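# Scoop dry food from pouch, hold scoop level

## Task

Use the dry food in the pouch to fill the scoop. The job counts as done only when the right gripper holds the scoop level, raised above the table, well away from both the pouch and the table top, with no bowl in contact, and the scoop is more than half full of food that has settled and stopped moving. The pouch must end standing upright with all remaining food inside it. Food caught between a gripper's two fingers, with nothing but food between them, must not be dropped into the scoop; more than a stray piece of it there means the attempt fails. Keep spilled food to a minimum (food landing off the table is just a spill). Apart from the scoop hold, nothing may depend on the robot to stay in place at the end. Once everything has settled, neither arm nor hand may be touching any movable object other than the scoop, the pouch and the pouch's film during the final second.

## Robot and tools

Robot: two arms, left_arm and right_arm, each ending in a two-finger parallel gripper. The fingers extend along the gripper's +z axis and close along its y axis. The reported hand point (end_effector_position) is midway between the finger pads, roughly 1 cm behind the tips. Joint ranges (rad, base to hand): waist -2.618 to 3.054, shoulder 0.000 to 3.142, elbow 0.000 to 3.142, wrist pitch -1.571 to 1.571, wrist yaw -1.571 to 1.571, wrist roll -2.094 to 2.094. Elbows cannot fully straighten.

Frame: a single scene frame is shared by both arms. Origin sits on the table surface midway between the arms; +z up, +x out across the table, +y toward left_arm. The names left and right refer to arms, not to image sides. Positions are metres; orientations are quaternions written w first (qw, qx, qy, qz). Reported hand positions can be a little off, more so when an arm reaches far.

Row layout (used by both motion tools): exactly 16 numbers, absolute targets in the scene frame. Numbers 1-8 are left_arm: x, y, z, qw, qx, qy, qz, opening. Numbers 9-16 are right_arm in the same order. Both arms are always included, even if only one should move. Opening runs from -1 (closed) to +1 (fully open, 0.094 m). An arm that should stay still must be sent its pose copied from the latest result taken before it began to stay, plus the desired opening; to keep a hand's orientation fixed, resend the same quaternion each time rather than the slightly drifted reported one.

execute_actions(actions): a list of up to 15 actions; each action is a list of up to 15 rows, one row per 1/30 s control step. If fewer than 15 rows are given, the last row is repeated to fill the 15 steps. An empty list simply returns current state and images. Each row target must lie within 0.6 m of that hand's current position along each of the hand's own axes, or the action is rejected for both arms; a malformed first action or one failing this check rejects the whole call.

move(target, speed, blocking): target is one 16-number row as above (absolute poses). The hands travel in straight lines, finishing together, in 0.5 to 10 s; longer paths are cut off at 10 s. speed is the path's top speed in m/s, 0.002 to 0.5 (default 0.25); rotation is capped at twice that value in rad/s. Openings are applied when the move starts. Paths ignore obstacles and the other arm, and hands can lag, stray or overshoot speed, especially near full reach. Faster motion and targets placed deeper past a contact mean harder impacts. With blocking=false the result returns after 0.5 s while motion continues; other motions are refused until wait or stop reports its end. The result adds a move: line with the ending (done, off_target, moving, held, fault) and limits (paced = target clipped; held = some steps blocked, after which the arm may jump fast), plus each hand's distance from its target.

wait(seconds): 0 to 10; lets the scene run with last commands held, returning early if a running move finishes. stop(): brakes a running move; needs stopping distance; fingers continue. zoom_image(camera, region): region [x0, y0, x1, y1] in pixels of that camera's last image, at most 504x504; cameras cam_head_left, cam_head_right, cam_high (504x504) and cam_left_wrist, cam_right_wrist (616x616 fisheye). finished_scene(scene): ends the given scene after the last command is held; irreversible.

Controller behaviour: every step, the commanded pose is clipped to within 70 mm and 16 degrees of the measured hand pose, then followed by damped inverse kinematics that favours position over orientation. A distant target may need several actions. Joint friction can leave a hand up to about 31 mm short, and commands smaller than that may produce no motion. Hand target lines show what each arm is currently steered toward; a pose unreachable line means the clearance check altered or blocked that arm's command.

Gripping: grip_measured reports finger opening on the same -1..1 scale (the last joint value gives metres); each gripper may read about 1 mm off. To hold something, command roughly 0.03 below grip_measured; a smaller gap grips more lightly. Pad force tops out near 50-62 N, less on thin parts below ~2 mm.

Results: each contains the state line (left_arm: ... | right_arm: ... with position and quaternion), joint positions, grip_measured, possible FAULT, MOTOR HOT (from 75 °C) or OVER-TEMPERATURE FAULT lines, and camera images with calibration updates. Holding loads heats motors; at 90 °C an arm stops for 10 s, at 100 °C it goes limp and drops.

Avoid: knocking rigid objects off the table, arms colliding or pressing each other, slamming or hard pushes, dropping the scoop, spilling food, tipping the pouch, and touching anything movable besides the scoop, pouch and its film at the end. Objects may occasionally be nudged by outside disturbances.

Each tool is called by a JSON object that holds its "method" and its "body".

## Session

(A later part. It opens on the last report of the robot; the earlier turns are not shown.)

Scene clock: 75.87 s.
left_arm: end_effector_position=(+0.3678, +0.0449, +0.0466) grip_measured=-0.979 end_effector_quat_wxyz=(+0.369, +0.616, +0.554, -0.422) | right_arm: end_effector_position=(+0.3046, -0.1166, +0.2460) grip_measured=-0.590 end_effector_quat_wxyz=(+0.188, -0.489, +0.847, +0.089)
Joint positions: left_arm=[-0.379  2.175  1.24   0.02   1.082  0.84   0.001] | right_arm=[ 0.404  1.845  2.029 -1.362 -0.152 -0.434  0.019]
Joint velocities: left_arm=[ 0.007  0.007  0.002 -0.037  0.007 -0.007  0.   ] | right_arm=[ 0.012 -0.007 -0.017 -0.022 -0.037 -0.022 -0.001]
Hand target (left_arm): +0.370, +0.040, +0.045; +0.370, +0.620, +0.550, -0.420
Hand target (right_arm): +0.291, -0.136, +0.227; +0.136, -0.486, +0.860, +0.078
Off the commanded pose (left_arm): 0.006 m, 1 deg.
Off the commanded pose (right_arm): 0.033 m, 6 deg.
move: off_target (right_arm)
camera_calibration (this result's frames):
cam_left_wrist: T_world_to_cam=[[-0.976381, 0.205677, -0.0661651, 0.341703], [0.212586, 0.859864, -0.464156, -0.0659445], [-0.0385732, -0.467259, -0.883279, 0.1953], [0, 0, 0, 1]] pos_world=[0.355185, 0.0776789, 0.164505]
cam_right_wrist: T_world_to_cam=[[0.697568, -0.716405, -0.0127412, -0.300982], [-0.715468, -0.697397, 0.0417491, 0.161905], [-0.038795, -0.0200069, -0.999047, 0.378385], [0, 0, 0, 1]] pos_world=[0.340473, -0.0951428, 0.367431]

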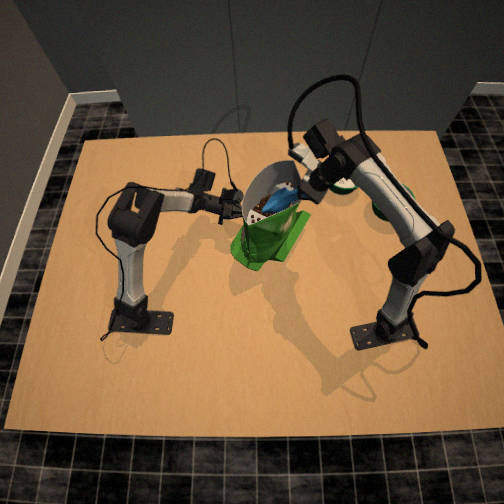

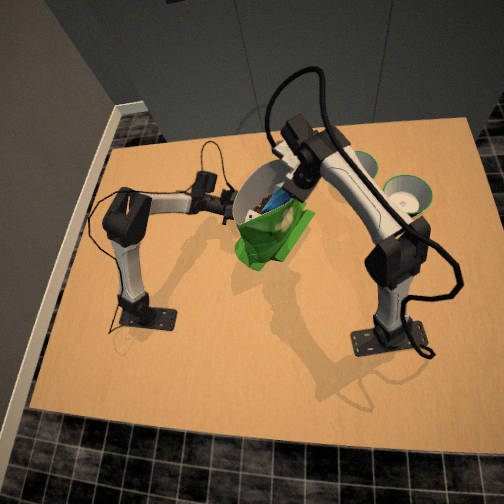

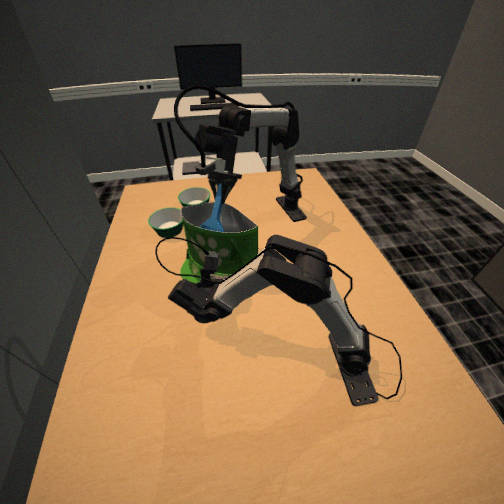

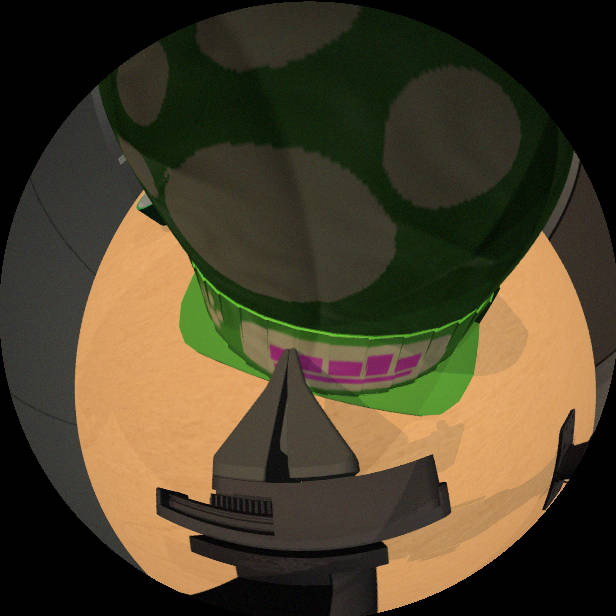

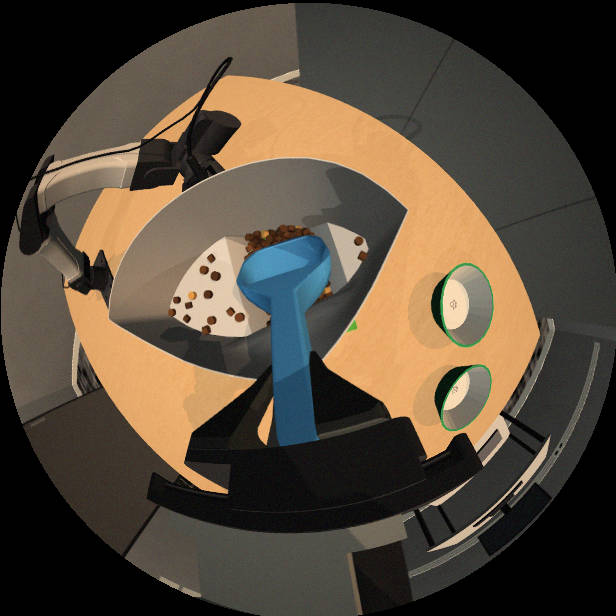

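{"method": "move", "body": {"target": [0.30,0.17,0.10,0.45,0.5,0.62,-0.40,0.0, 0.305,-0.11,0.33,0.262,-0.469,0.83,0.148,-0.66], "speed": 0.12}}

{"method": "move", "body": {"target": [0.13,0.10,0.20,0.65,0.197,0.71,-0.18,0.0, 0.24,-0.22,0.41,0.44,-0.426,0.754,0.246,-0.66], "speed": 0.2}}

Scene clock: 78.07 s.
left_arm: end_effector_position=(+0.2992, +0.1653, +0.0938) grip_measured=-0.003 end_effector_quat_wxyz=(+0.441, +0.498, +0.628, -0.404) | right_arm: end_effector_position=(+0.2994, -0.1126, +0.3209) grip_measured=-0.590 end_effector_quat_wxyz=(+0.249, -0.474, +0.834, +0.137)
Joint positions: left_arm=[-0.126  1.628  0.564  0.334  1.13   0.608  0.047] | right_arm=[ 0.382  1.871  2.335 -1.506 -0.244 -0.406  0.019]
Joint velocities: left_arm=[-0.007  0.002 -0.002 -0.051 -0.022 -0.022 -0.001] | right_arm=[-0.012  0.012 -0.002 -0.037 -0.037 -0.037 -0.   ]
Hand target (left_arm): +0.298, +0.167, +0.100; +0.452, +0.499, +0.619, -0.404
Hand target (right_arm): +0.304, -0.111, +0.329; +0.264, -0.469, +0.830, +0.147
Off the commanded pose (left_arm): 0.008 m, 1 deg.
Off the commanded pose (right_arm): 0.011 m, 2 deg.
move: off_target (right_arm)
camera_calibration (this result's frames):
cam_left_wrist: T_world_to_cam=[[-0.995472, -0.0931185, -0.019092, 0.303797], [-0.0674816, 0.833758, -0.54799, -0.0370113], [0.0669462, -0.544221, -0.836267, 0.267298], [0, 0, 0, 1]] pos_world=[0.282029, 0.204617, 0.209051]
cam_right_wrist: T_world_to_cam=[[0.695953, -0.713748, -0.0788291, -0.271524], [-0.717807, -0.688407, -0.104157, 0.206482], [0.0200755, 0.129073, -0.991432, 0.449809], [0, 0, 0, 1]] pos_world=[0.328152, -0.109714, 0.446057]

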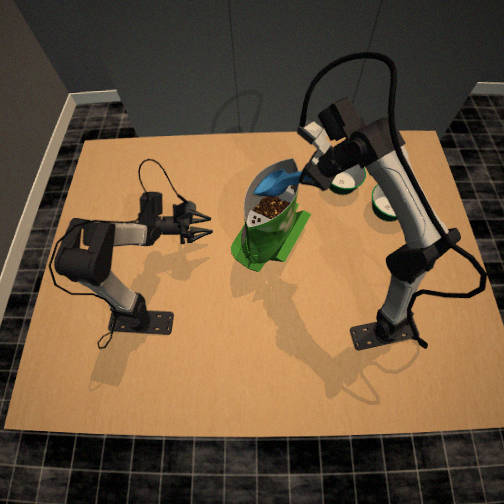

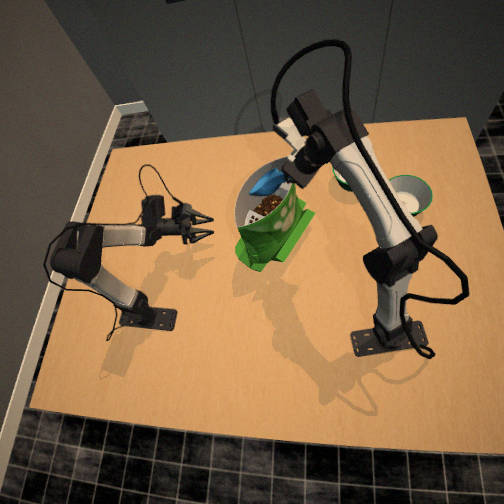

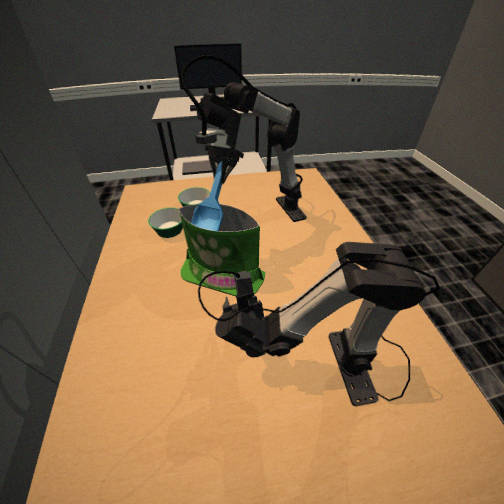

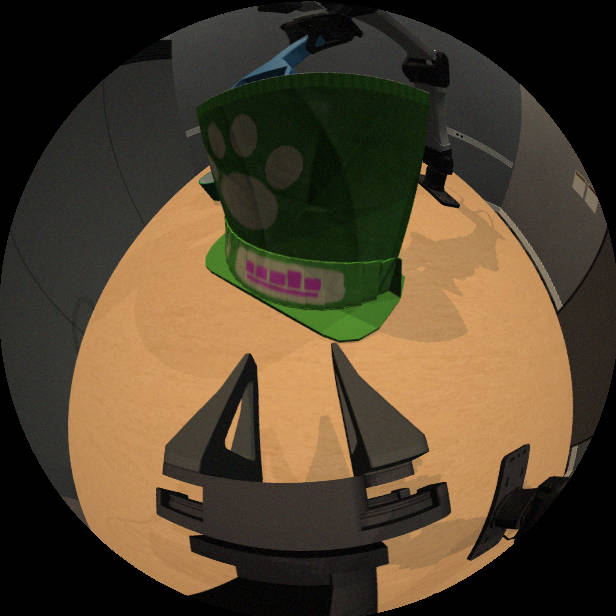

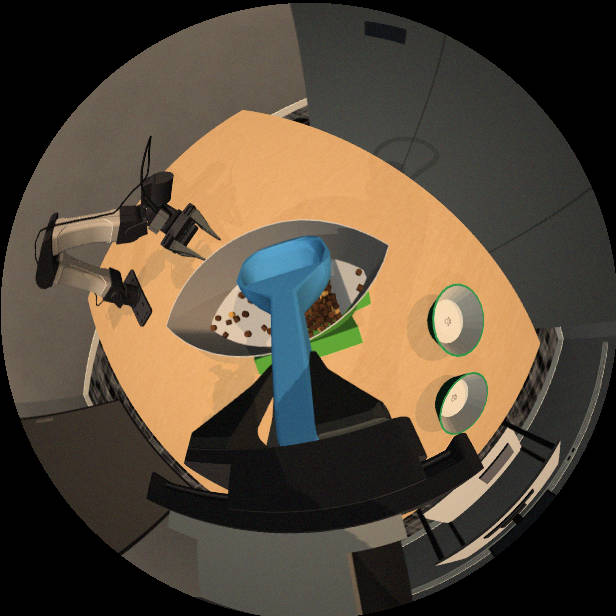

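Scene clock: 81.00 s.
left_arm: end_effector_position=(+0.1383, +0.1024, +0.1903) grip_measured=-0.003 end_effector_quat_wxyz=(+0.657, +0.222, +0.703, -0.158) | right_arm: end_effector_position=(+0.2420, -0.2193, +0.4047) grip_measured=-0.590 end_effector_quat_wxyz=(+0.424, -0.420, +0.765, +0.241)
Joint positions: left_arm=[-1.648  1.075  0.316  0.548 -1.152 -0.124  0.047] | right_arm=[-0.062  1.344  1.877 -1.313 -0.731 -0.571  0.019]
Joint velocities: left_arm=[ 0.002 -0.002  0.012  0.022  0.051 -0.007  0.   ] | right_arm=[-0.002 -0.022 -0.012  0.051  0.007 -0.081 -0.001]
Hand target (left_arm): +0.136, +0.098, +0.199; +0.661, +0.208, +0.701, -0.170
Hand target (right_arm): +0.240, -0.219, +0.410; +0.441, -0.424, +0.753, +0.243
Off the commanded pose (left_arm): 0.013 m, 4 deg.
Off the commanded pose (right_arm): 0.006 m, 2 deg.
move: off_target (left_arm)
camera_calibration (this result's frames):
cam_left_wrist: T_world_to_cam=[[-0.568229, -0.804774, -0.171624, 0.182364], [-0.51539, 0.510663, -0.688183, 0.179107], [0.641474, -0.302592, -0.704946, 0.195376], [0, 0, 0, 1]] pos_world=[0.0706062, 0.114417, 0.292286]
cam_right_wrist: T_world_to_cam=[[0.712163, -0.673374, -0.198472, -0.247831], [-0.66448, -0.555379, -0.50002, 0.276997], [0.226473, 0.487977, -0.842964, 0.516468], [0, 0, 0, 1]] pos_world=[0.243589, -0.265069, 0.524681]

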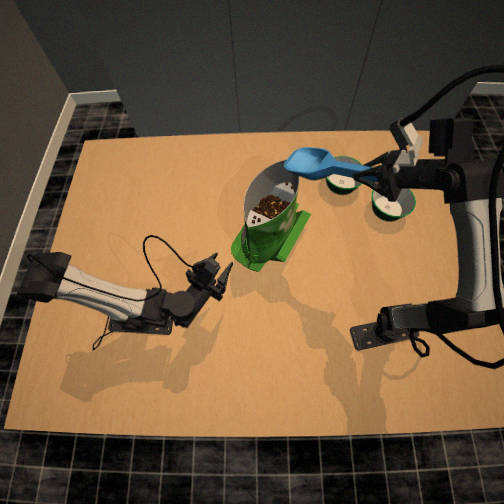

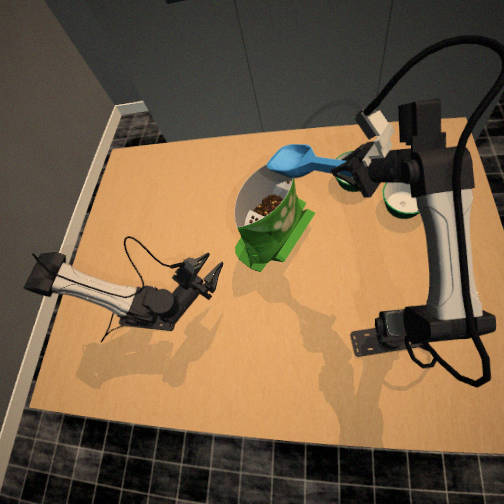

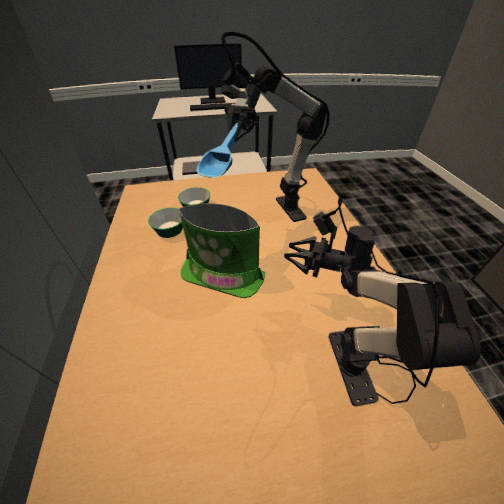

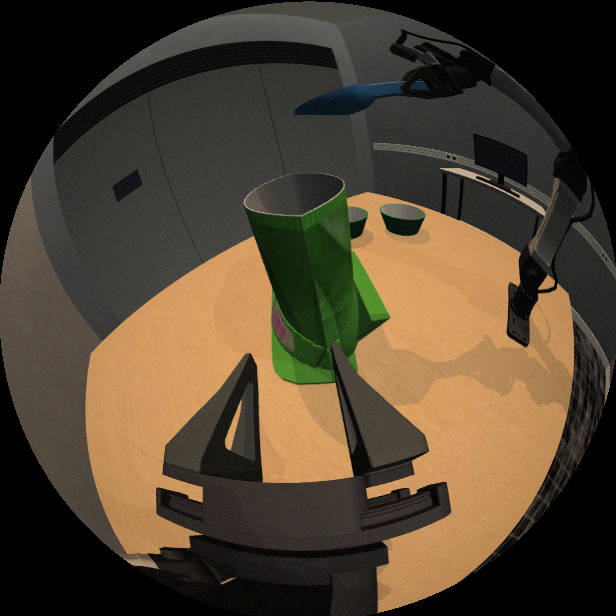

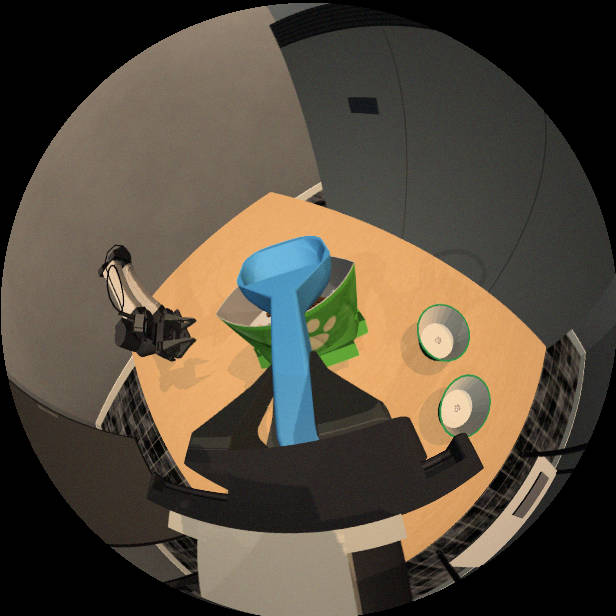

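{"method": "zoom_image", "body": {"camera": "cam_left_wrist", "region": [220, 160, 440, 400]}}

Region (220, 160, 440, 400) of cam_left_wrist's 616x616 image, scaled by 2.100, with more detail than that image has; it fills the left 462 columns of this view, and the rest is white.

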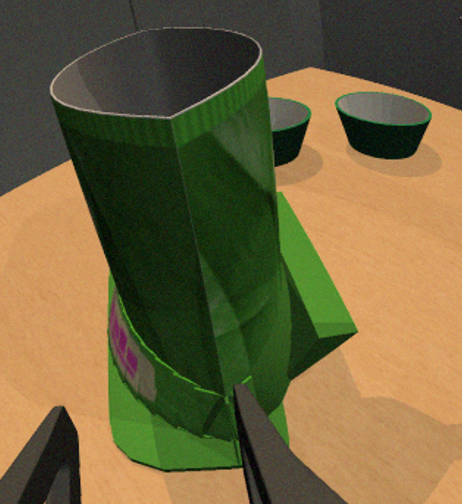

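{"method": "move", "body": {"target": [0.165,0.064,0.205,0.681,0.189,0.681,-0.189,0.2, 0.24,-0.22,0.41,0.44,-0.426,0.754,0.246,-0.66], "speed": 0.1}}

{"method": "move", "body": {"target": [0.218,0.032,0.205,0.681,0.189,0.681,-0.189,0.2, 0.24,-0.22,0.41,0.44,-0.426,0.754,0.246,-0.66], "speed": 0.07}}

Scene clock: 82.53 s.
left_arm: end_effector_position=(+0.1627, +0.0689, +0.1967) grip_measured=+0.197 end_effector_quat_wxyz=(+0.676, +0.200, +0.686, -0.179) | right_arm: end_effector_position=(+0.2417, -0.2198, +0.4051) grip_measured=-0.590 end_effector_quat_wxyz=(+0.425, -0.422, +0.763, +0.242)
Joint positions: left_arm=[-1.519  1.313  0.36   0.91  -1.031 -0.013  0.056] | right_arm=[-0.067  1.344  1.877 -1.315 -0.74  -0.578  0.019]
Joint velocities: left_arm=[-0.007 -0.002 -0.017  0.007  0.095 -0.051  0.001] | right_arm=[ 0.002 -0.007  0.012 -0.066 -0.081  0.007 -0.   ]
Hand target (left_arm): +0.165, +0.064, +0.205; +0.680, +0.189, +0.683, -0.189
Hand target (right_arm): +0.240, -0.220, +0.410; +0.439, -0.425, +0.753, +0.245
Off the commanded pose (left_arm): 0.010 m, 2 deg.
Off the commanded pose (right_arm): 0.005 m, 2 deg.
move: done
camera_calibration (this result's frames):
cam_left_wrist: T_world_to_cam=[[-0.561187, -0.817267, -0.130935, 0.162096], [-0.494741, 0.458042, -0.738532, 0.223448], [0.663551, -0.349676, -0.661382, 0.165207], [0, 0, 0, 1]] pos_world=[0.0918914, 0.0878962, 0.295512]
cam_right_wrist: T_world_to_cam=[[0.716017, -0.669396, -0.198062, -0.248033], [-0.660293, -0.557341, -0.503373, 0.276672], [0.226568, 0.491202, -0.841063, 0.517044], [0, 0, 0, 1]] pos_world=[0.243135, -0.265804, 0.52501]

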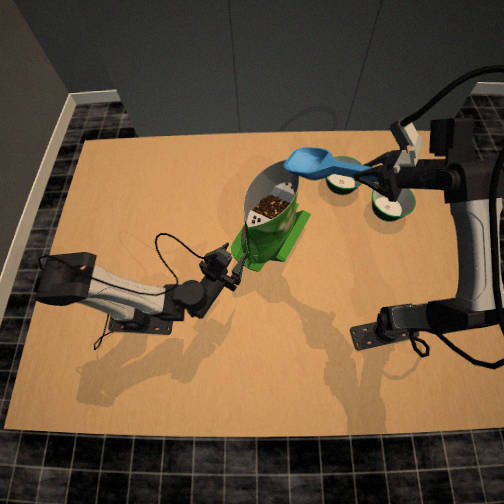

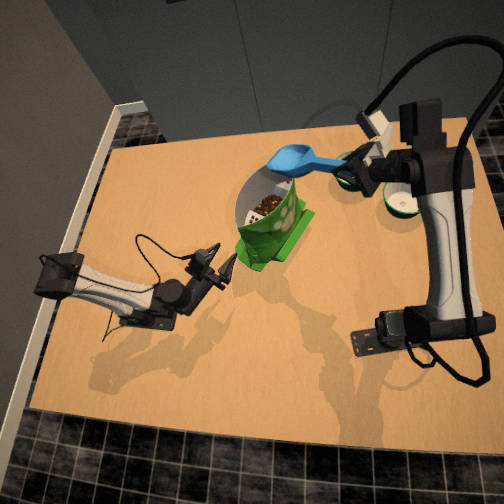

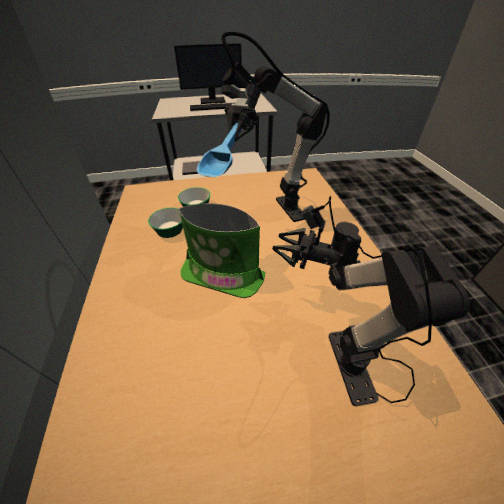

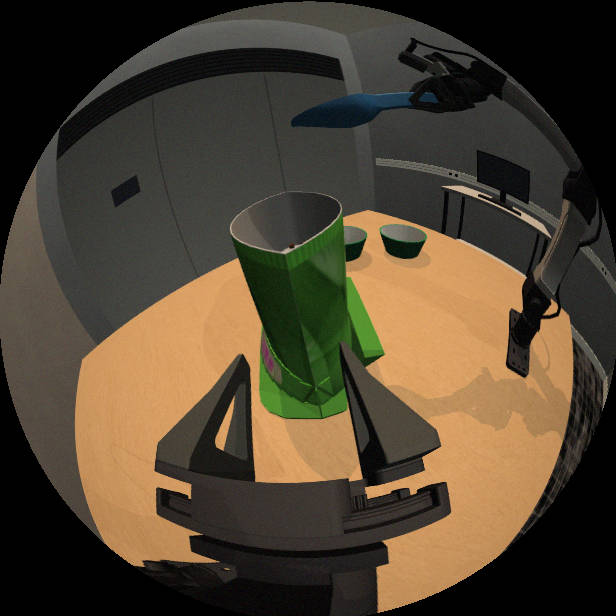

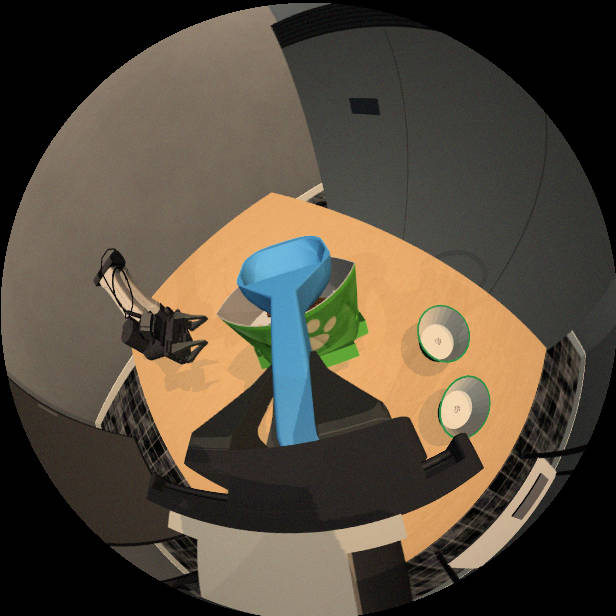

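Scene clock: 83.90 s.
left_arm: end_effector_position=(+0.2146, +0.0377, +0.1948) grip_measured=+0.197 end_effector_quat_wxyz=(+0.673, +0.199, +0.690, -0.178) | right_arm: end_effector_position=(+0.2414, -0.2198, +0.4049) grip_measured=-0.590 end_effector_quat_wxyz=(+0.425, -0.422, +0.763, +0.243)
Joint positions: left_arm=[-1.314  1.483  0.487  0.95  -0.829 -0.011  0.056] | right_arm=[-0.067  1.344  1.877 -1.317 -0.74  -0.578  0.019]
Joint velocities: left_arm=[-0.007  0.017  0.002  0.051  0.037  0.022 -0.   ] | right_arm=[ 0.002  0.002 -0.002 -0.066  0.022 -0.051  0.001]
Hand target (left_arm): +0.218, +0.033, +0.204; +0.679, +0.188, +0.683, -0.190
Hand target (right_arm): +0.240, -0.220, +0.410; +0.439, -0.425, +0.753, +0.245
Off the commanded pose (left_arm): 0.012 m, 2 deg.
Off the commanded pose (right_arm): 0.005 m, 2 deg.
move: off_target (left_arm)
camera_calibration (this result's frames):
cam_left_wrist: T_world_to_cam=[[-0.559646, -0.818718, -0.128442, 0.164742], [-0.502359, 0.458411, -0.73314, 0.262545], [0.659114, -0.345774, -0.667838, 0.120636], [0, 0, 0, 1]] pos_world=[0.144576, 0.0562363, 0.294208]
cam_right_wrist: T_world_to_cam=[[0.715641, -0.669438, -0.199276, -0.247341], [-0.661246, -0.557449, -0.502001, 0.275992], [0.224973, 0.491023, -0.841596, 0.517452], [0, 0, 0, 1]] pos_world=[0.243093, -0.265809, 0.524745]

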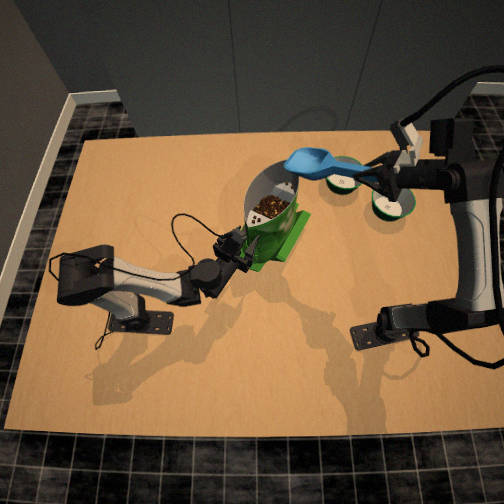

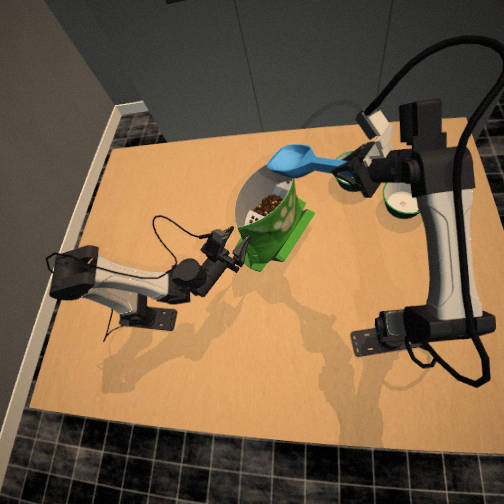

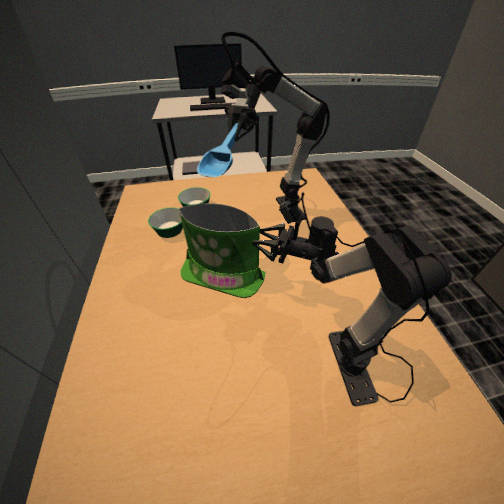

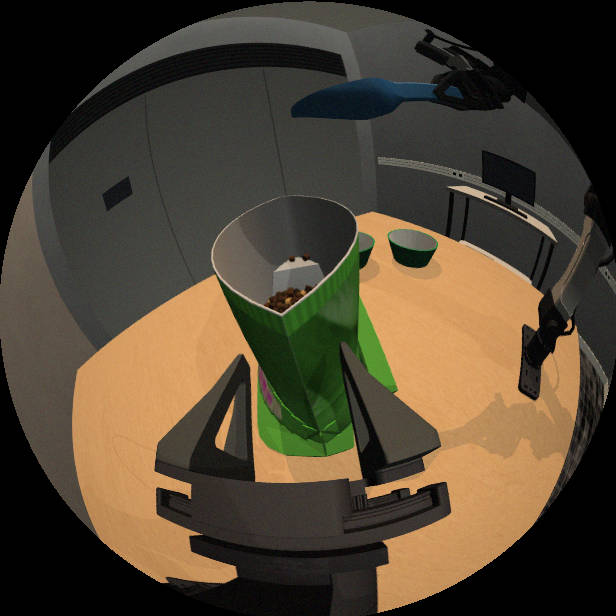

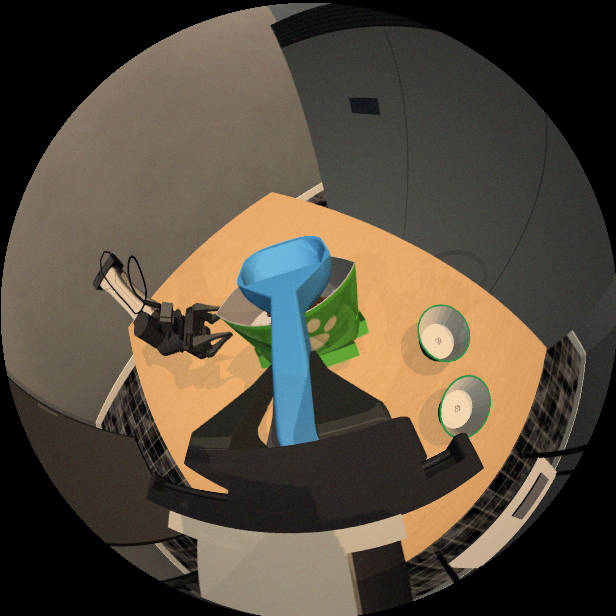

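{"method": "execute_actions", "body": {"actions": []}}

Scene clock: 84.47 s.
left_arm: end_effector_position=(+0.2144, +0.0374, +0.1949) grip_measured=+0.197 end_effector_quat_wxyz=(+0.673, +0.199, +0.690, -0.179) | right_arm: end_effector_position=(+0.2414, -0.2198, +0.4049) grip_measured=-0.590 end_effector_quat_wxyz=(+0.425, -0.422, +0.763, +0.243)
Joint positions: left_arm=[-1.314  1.483  0.487  0.951 -0.827 -0.011  0.056] | right_arm=[-0.067  1.344  1.877 -1.317 -0.74  -0.578  0.019]
Joint velocities: left_arm=[-0.007  0.017 -0.012  0.066 -0.007 -0.007 -0.001] | right_arm=[-0.012 -0.002  0.012 -0.051  0.007 -0.022 -0.   ]
Hand target (left_arm): +0.218, +0.033, +0.204; +0.679, +0.188, +0.683, -0.190
Hand target (right_arm): +0.240, -0.220, +0.410; +0.439, -0.425, +0.753, +0.245
Off the commanded pose (left_arm): 0.012 m, 2 deg.
Off the commanded pose (right_arm): 0.005 m, 2 deg.
camera_calibration (this result's frames):
cam_left_wrist: T_world_to_cam=[[-0.56151, -0.817535, -0.127843, 0.164603], [-0.501272, 0.458995, -0.733519, 0.262517], [0.658356, -0.347794, -0.667538, 0.120917], [0, 0, 0, 1]] pos_world=[0.144412, 0.0561292, 0.294322]
cam_right_wrist: T_world_to_cam=[[0.715641, -0.669438, -0.199276, -0.247341], [-0.661246, -0.557449, -0.502001, 0.275992], [0.224973, 0.491023, -0.841596, 0.517452], [0, 0, 0, 1]] pos_world=[0.243093, -0.265809, 0.524745]

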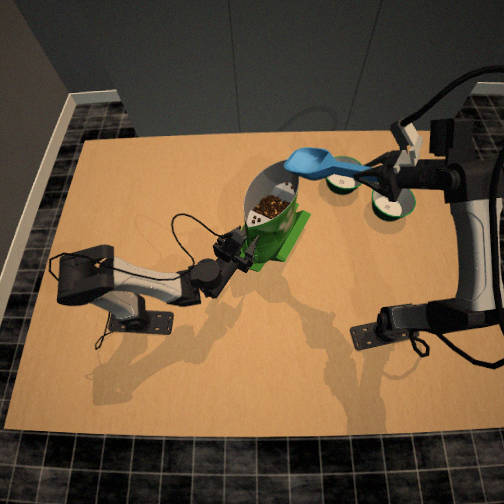

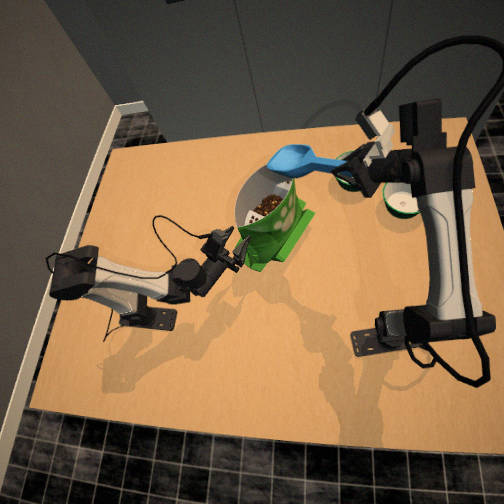

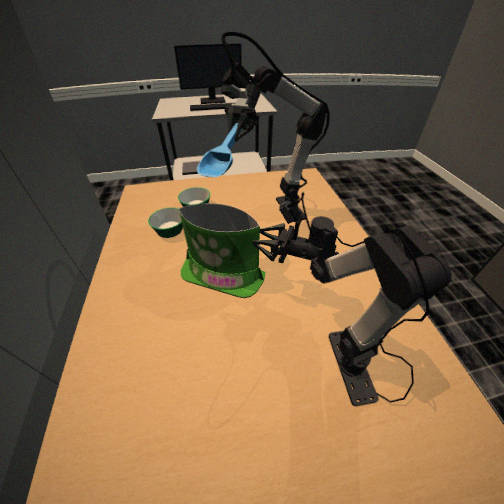

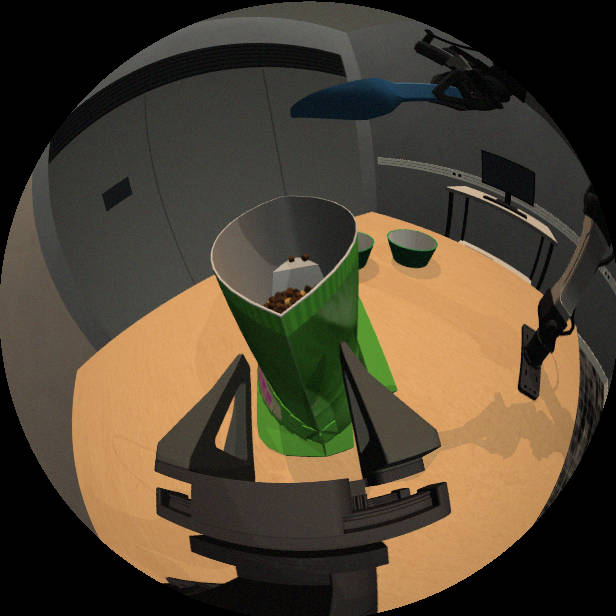

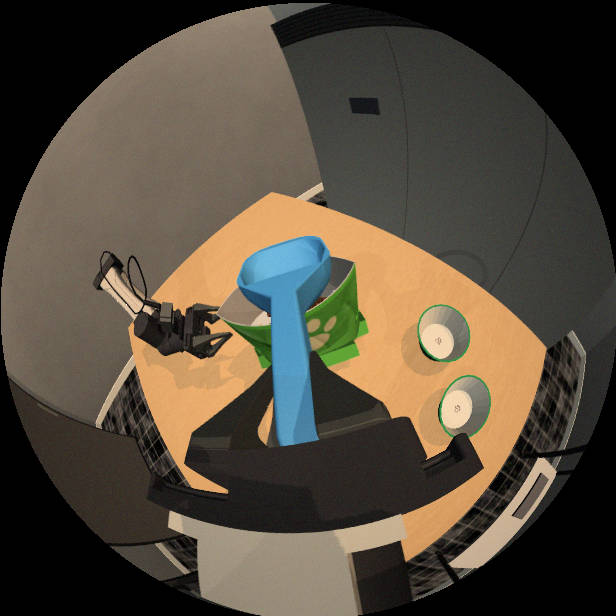

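{"method": "move", "body": {"target": [0.25,0.012,0.205,0.681,0.189,0.681,-0.189,0.5,0.24,-0.22,0.41,0.44,-0.426,0.754,0.246,-0.66], "speed": 0.05}}

{"method": "move", "body": {"target": [0.25,0.012,0.205,0.681,0.189,0.681,-0.189,-1,0.24,-0.22,0.41,0.44,-0.426,0.754,0.246,-0.66], "speed": 0.05}}

Scene clock: 85.83 s.
left_arm: end_effector_position=(+0.2448, +0.0167, +0.1936) grip_measured=+0.497 end_effector_quat_wxyz=(+0.672, +0.200, +0.691, -0.178) | right_arm: end_effector_position=(+0.2411, -0.2198, +0.4046) grip_measured=-0.590 end_effector_quat_wxyz=(+0.424, -0.422, +0.764, +0.243)
Joint positions: left_arm=[-1.223  1.593  0.589  0.958 -0.736 -0.008  0.07 ] | right_arm=[-0.067  1.344  1.877 -1.319 -0.74  -0.579  0.019]
Joint velocities: left_arm=[-0.002  0.007 -0.017 -0.007 -0.007  0.037 -0.001] | right_arm=[-0.017  0.007 -0.022 -0.007 -0.037  0.037 -0.   ]
Hand target (left_arm): +0.250, +0.013, +0.205; +0.680, +0.189, +0.682, -0.190
Hand target (right_arm): +0.240, -0.220, +0.410; +0.439, -0.425, +0.753, +0.245
Off the commanded pose (left_arm): 0.013 m, 2 deg.
Off the commanded pose (right_arm): 0.006 m, 2 deg.
move: off_target (left_arm)
camera_calibration (this result's frames):
cam_left_wrist: T_world_to_cam=[[-0.56186, -0.817088, -0.129153, 0.164873], [-0.503182, 0.461494, -0.730637, 0.286138], [0.656598, -0.345528, -0.670439, 0.0938188], [0, 0, 0, 1]] pos_world=[0.175014, 0.0350822, 0.293256]
cam_right_wrist: T_world_to_cam=[[0.715375, -0.669381, -0.200419, -0.24666], [-0.662135, -0.557794, -0.500443, 0.275103], [0.223194, 0.490709, -0.842252, 0.517895], [0, 0, 0, 1]] pos_world=[0.243019, -0.265794, 0.524436]

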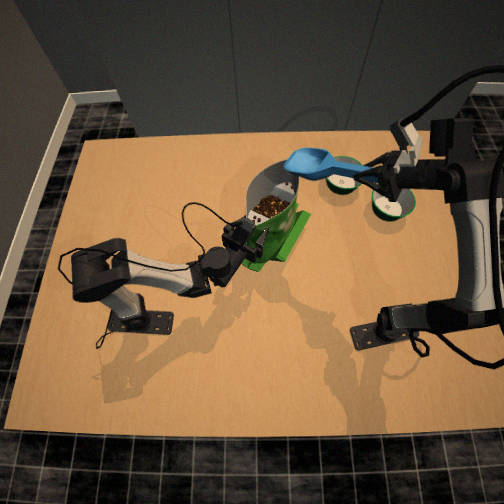

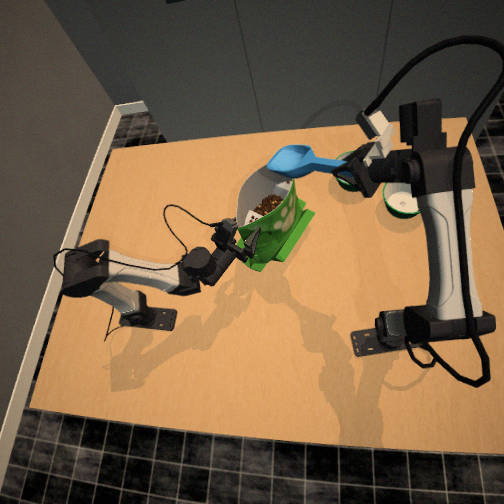

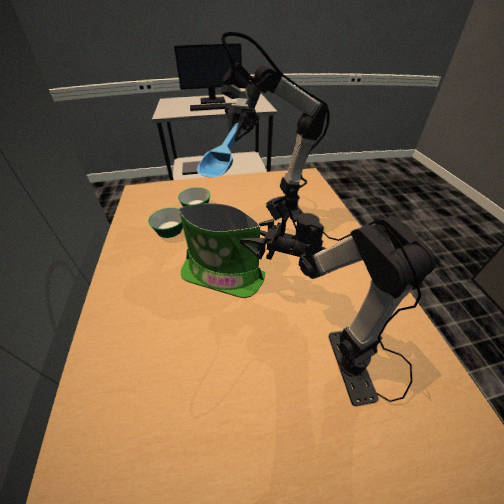

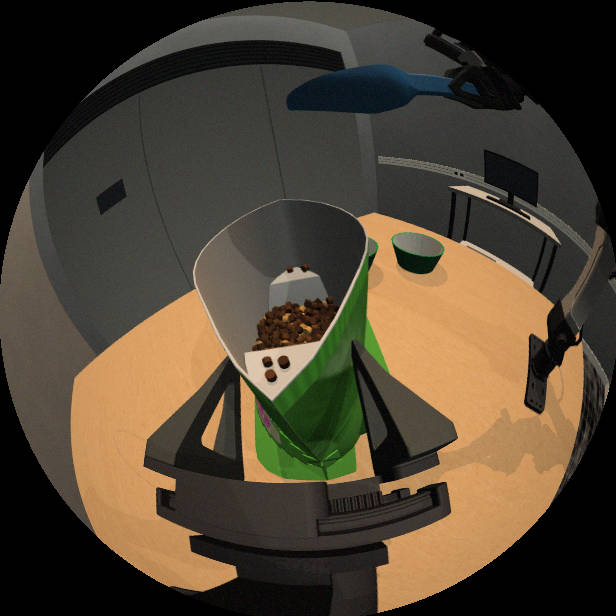

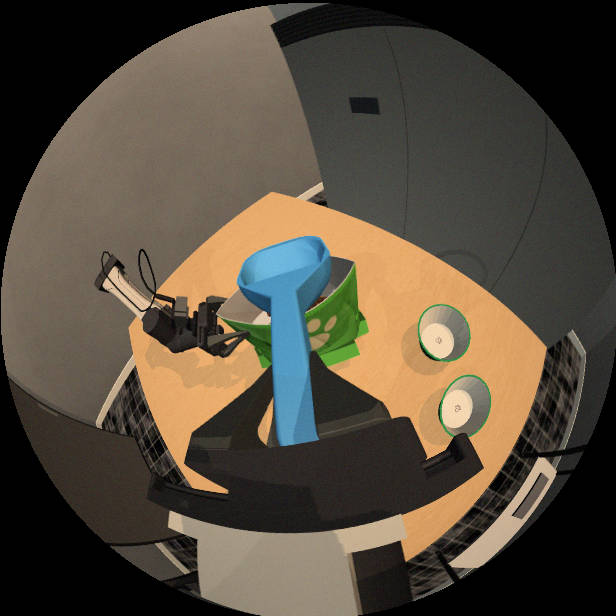

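Scene clock: 86.53 s.
left_arm: end_effector_position=(+0.2463, +0.0174, +0.1866) grip_measured=-0.943 end_effector_quat_wxyz=(+0.667, +0.209, +0.696, -0.166) | right_arm: end_effector_position=(+0.2410, -0.2198, +0.4044) grip_measured=-0.590 end_effector_quat_wxyz=(+0.424, -0.422, +0.764, +0.243)
Joint positions: left_arm=[-1.218  1.599  0.589  0.935 -0.735 -0.003  0.003] | right_arm=[-0.067  1.344  1.877 -1.32  -0.74  -0.579  0.019]
Joint velocities: left_arm=[-0.007 -0.017 -0.002  0.037 -0.051  0.022  0.   ] | right_arm=[-0.012  0.002  0.002 -0.051  0.051 -0.007  0.001]
Hand target (left_arm): +0.250, +0.013, +0.205; +0.681, +0.189, +0.682, -0.189
Hand target (right_arm): +0.240, -0.220, +0.410; +0.439, -0.425, +0.753, +0.245
Off the commanded pose (left_arm): 0.019 m, 4 deg.
Off the commanded pose (right_arm): 0.006 m, 2 deg.
move: off_target (left_arm)
camera_calibration (this result's frames):
cam_left_wrist: T_world_to_cam=[[-0.560092, -0.814459, -0.1515, 0.16913], [-0.509162, 0.482691, -0.712575, 0.279242], [0.653491, -0.32197, -0.685044, 0.0914135], [0, 0, 0, 1]] pos_world=[0.17717, 0.0323942, 0.287226]
cam_right_wrist: T_world_to_cam=[[0.715223, -0.669398, -0.200905, -0.246383], [-0.662514, -0.557836, -0.499893, 0.274831], [0.222556, 0.490637, -0.842463, 0.518057], [0, 0, 0, 1]] pos_world=[0.243002, -0.265796, 0.52433]

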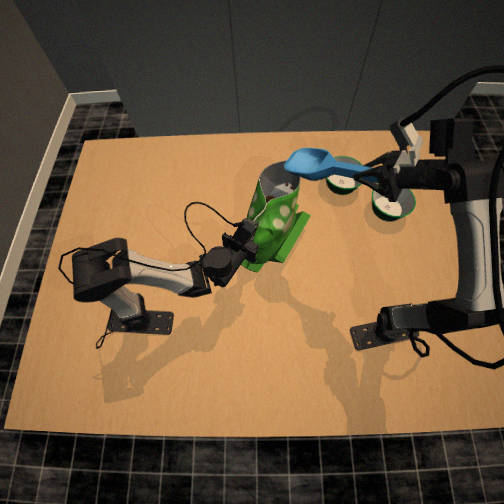

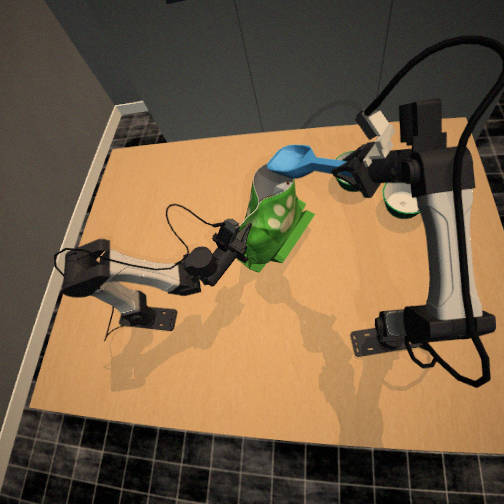

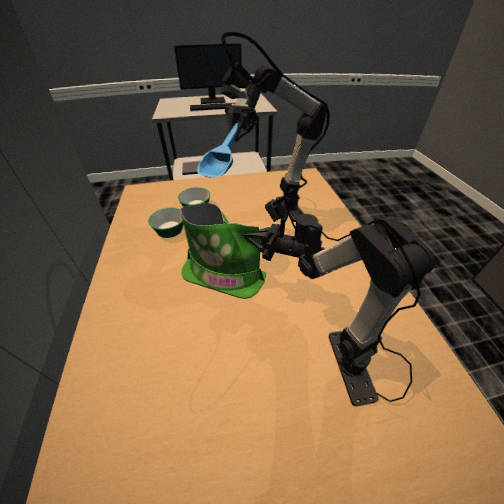

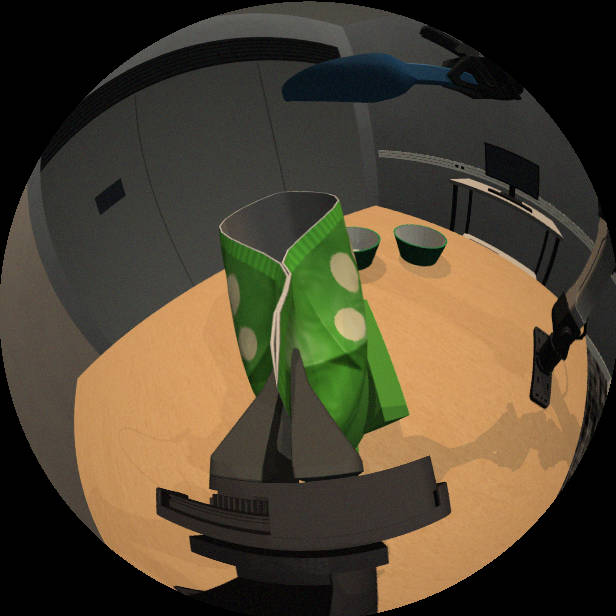

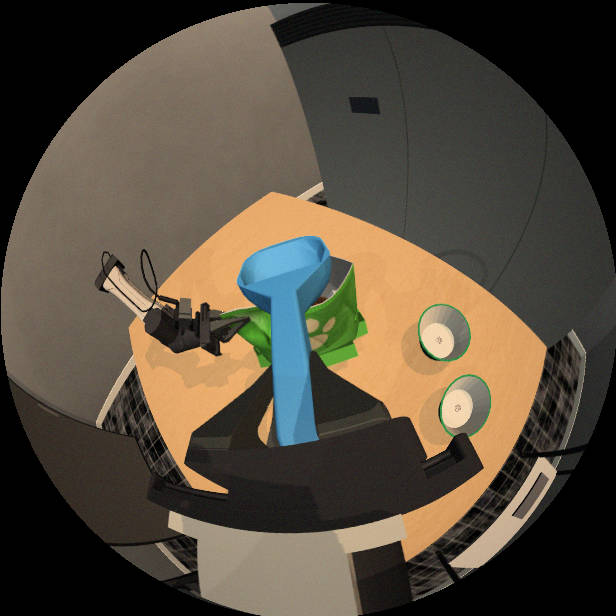

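{"method": "move", "body": {"target": [0.222,-0.035,0.213,0.70,0.276,0.65,-0.0985,-1,0.24,-0.22,0.41,0.44,-0.426,0.754,0.246,-0.66], "speed": 0.04}}

Scene clock: 90.43 s.
left_arm: end_effector_position=(+0.2330, -0.0129, +0.1890) grip_measured=-0.944 end_effector_quat_wxyz=(+0.684, +0.284, +0.671, -0.042) | right_arm: end_effector_position=(+0.2405, -0.2199, +0.4040) grip_measured=-0.590 end_effector_quat_wxyz=(+0.422, -0.421, +0.765, +0.244)
Joint positions: left_arm=[-1.316  1.709  0.738  0.873 -0.907  0.262  0.003] | right_arm=[-0.067  1.344  1.877 -1.323 -0.74  -0.579  0.019]
Joint velocities: left_arm=[ 0.012 -0.012  0.007 -0.095 -0.022 -0.007  0.   ] | right_arm=[ 0.007  0.002 -0.007 -0.11   0.037 -0.066 -0.   ]
Hand target (left_arm): +0.222, -0.033, +0.214; +0.701, +0.277, +0.650, -0.097
Hand target (right_arm): +0.240, -0.220, +0.410; +0.439, -0.425, +0.753, +0.245
Off the commanded pose (left_arm): 0.034 m, 7 deg.
Off the commanded pose (right_arm): 0.006 m, 2 deg.
move: off_target (left_arm)
camera_calibration (this result's frames):
cam_left_wrist: T_world_to_cam=[[-0.474079, -0.769221, -0.428426, 0.170271], [-0.449799, 0.629879, -0.633193, 0.261787], [0.756922, -0.107478, -0.644607, 0.0630128], [0, 0, 0, 1]] pos_world=[0.150778, -0.0271453, 0.279329]
cam_right_wrist: T_world_to_cam=[[0.714534, -0.669476, -0.203086, -0.24514], [-0.664216, -0.558028, -0.497416, 0.273601], [0.21968, 0.490313, -0.843406, 0.518784], [0, 0, 0, 1]] pos_world=[0.242924, -0.265805, 0.523855]

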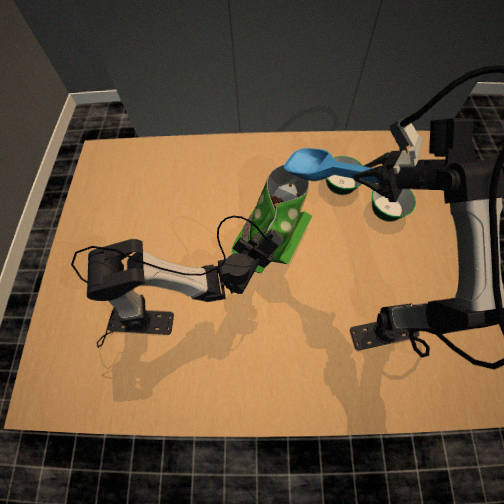

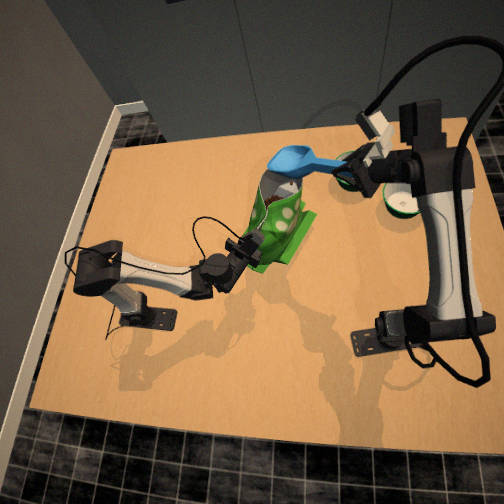

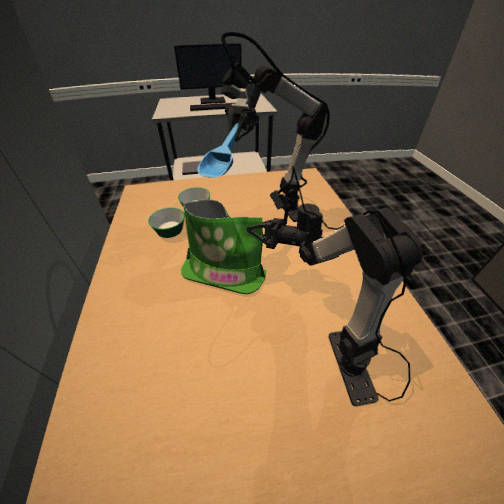

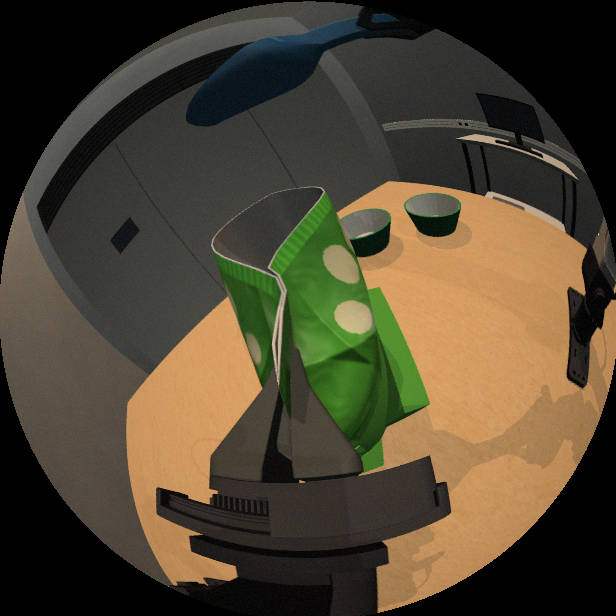

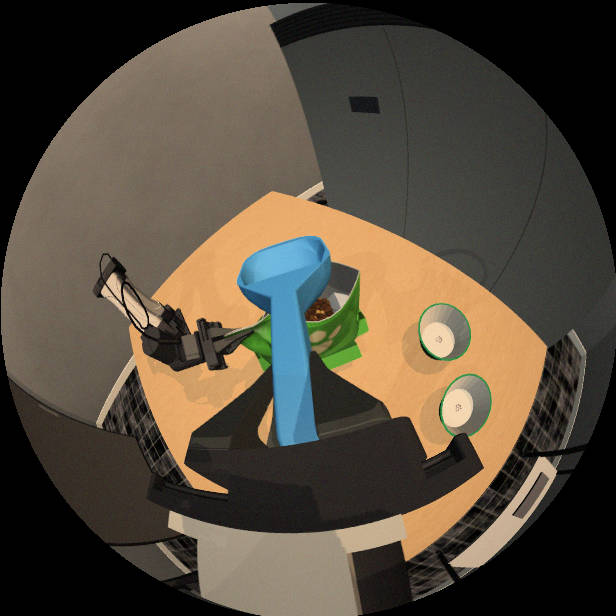

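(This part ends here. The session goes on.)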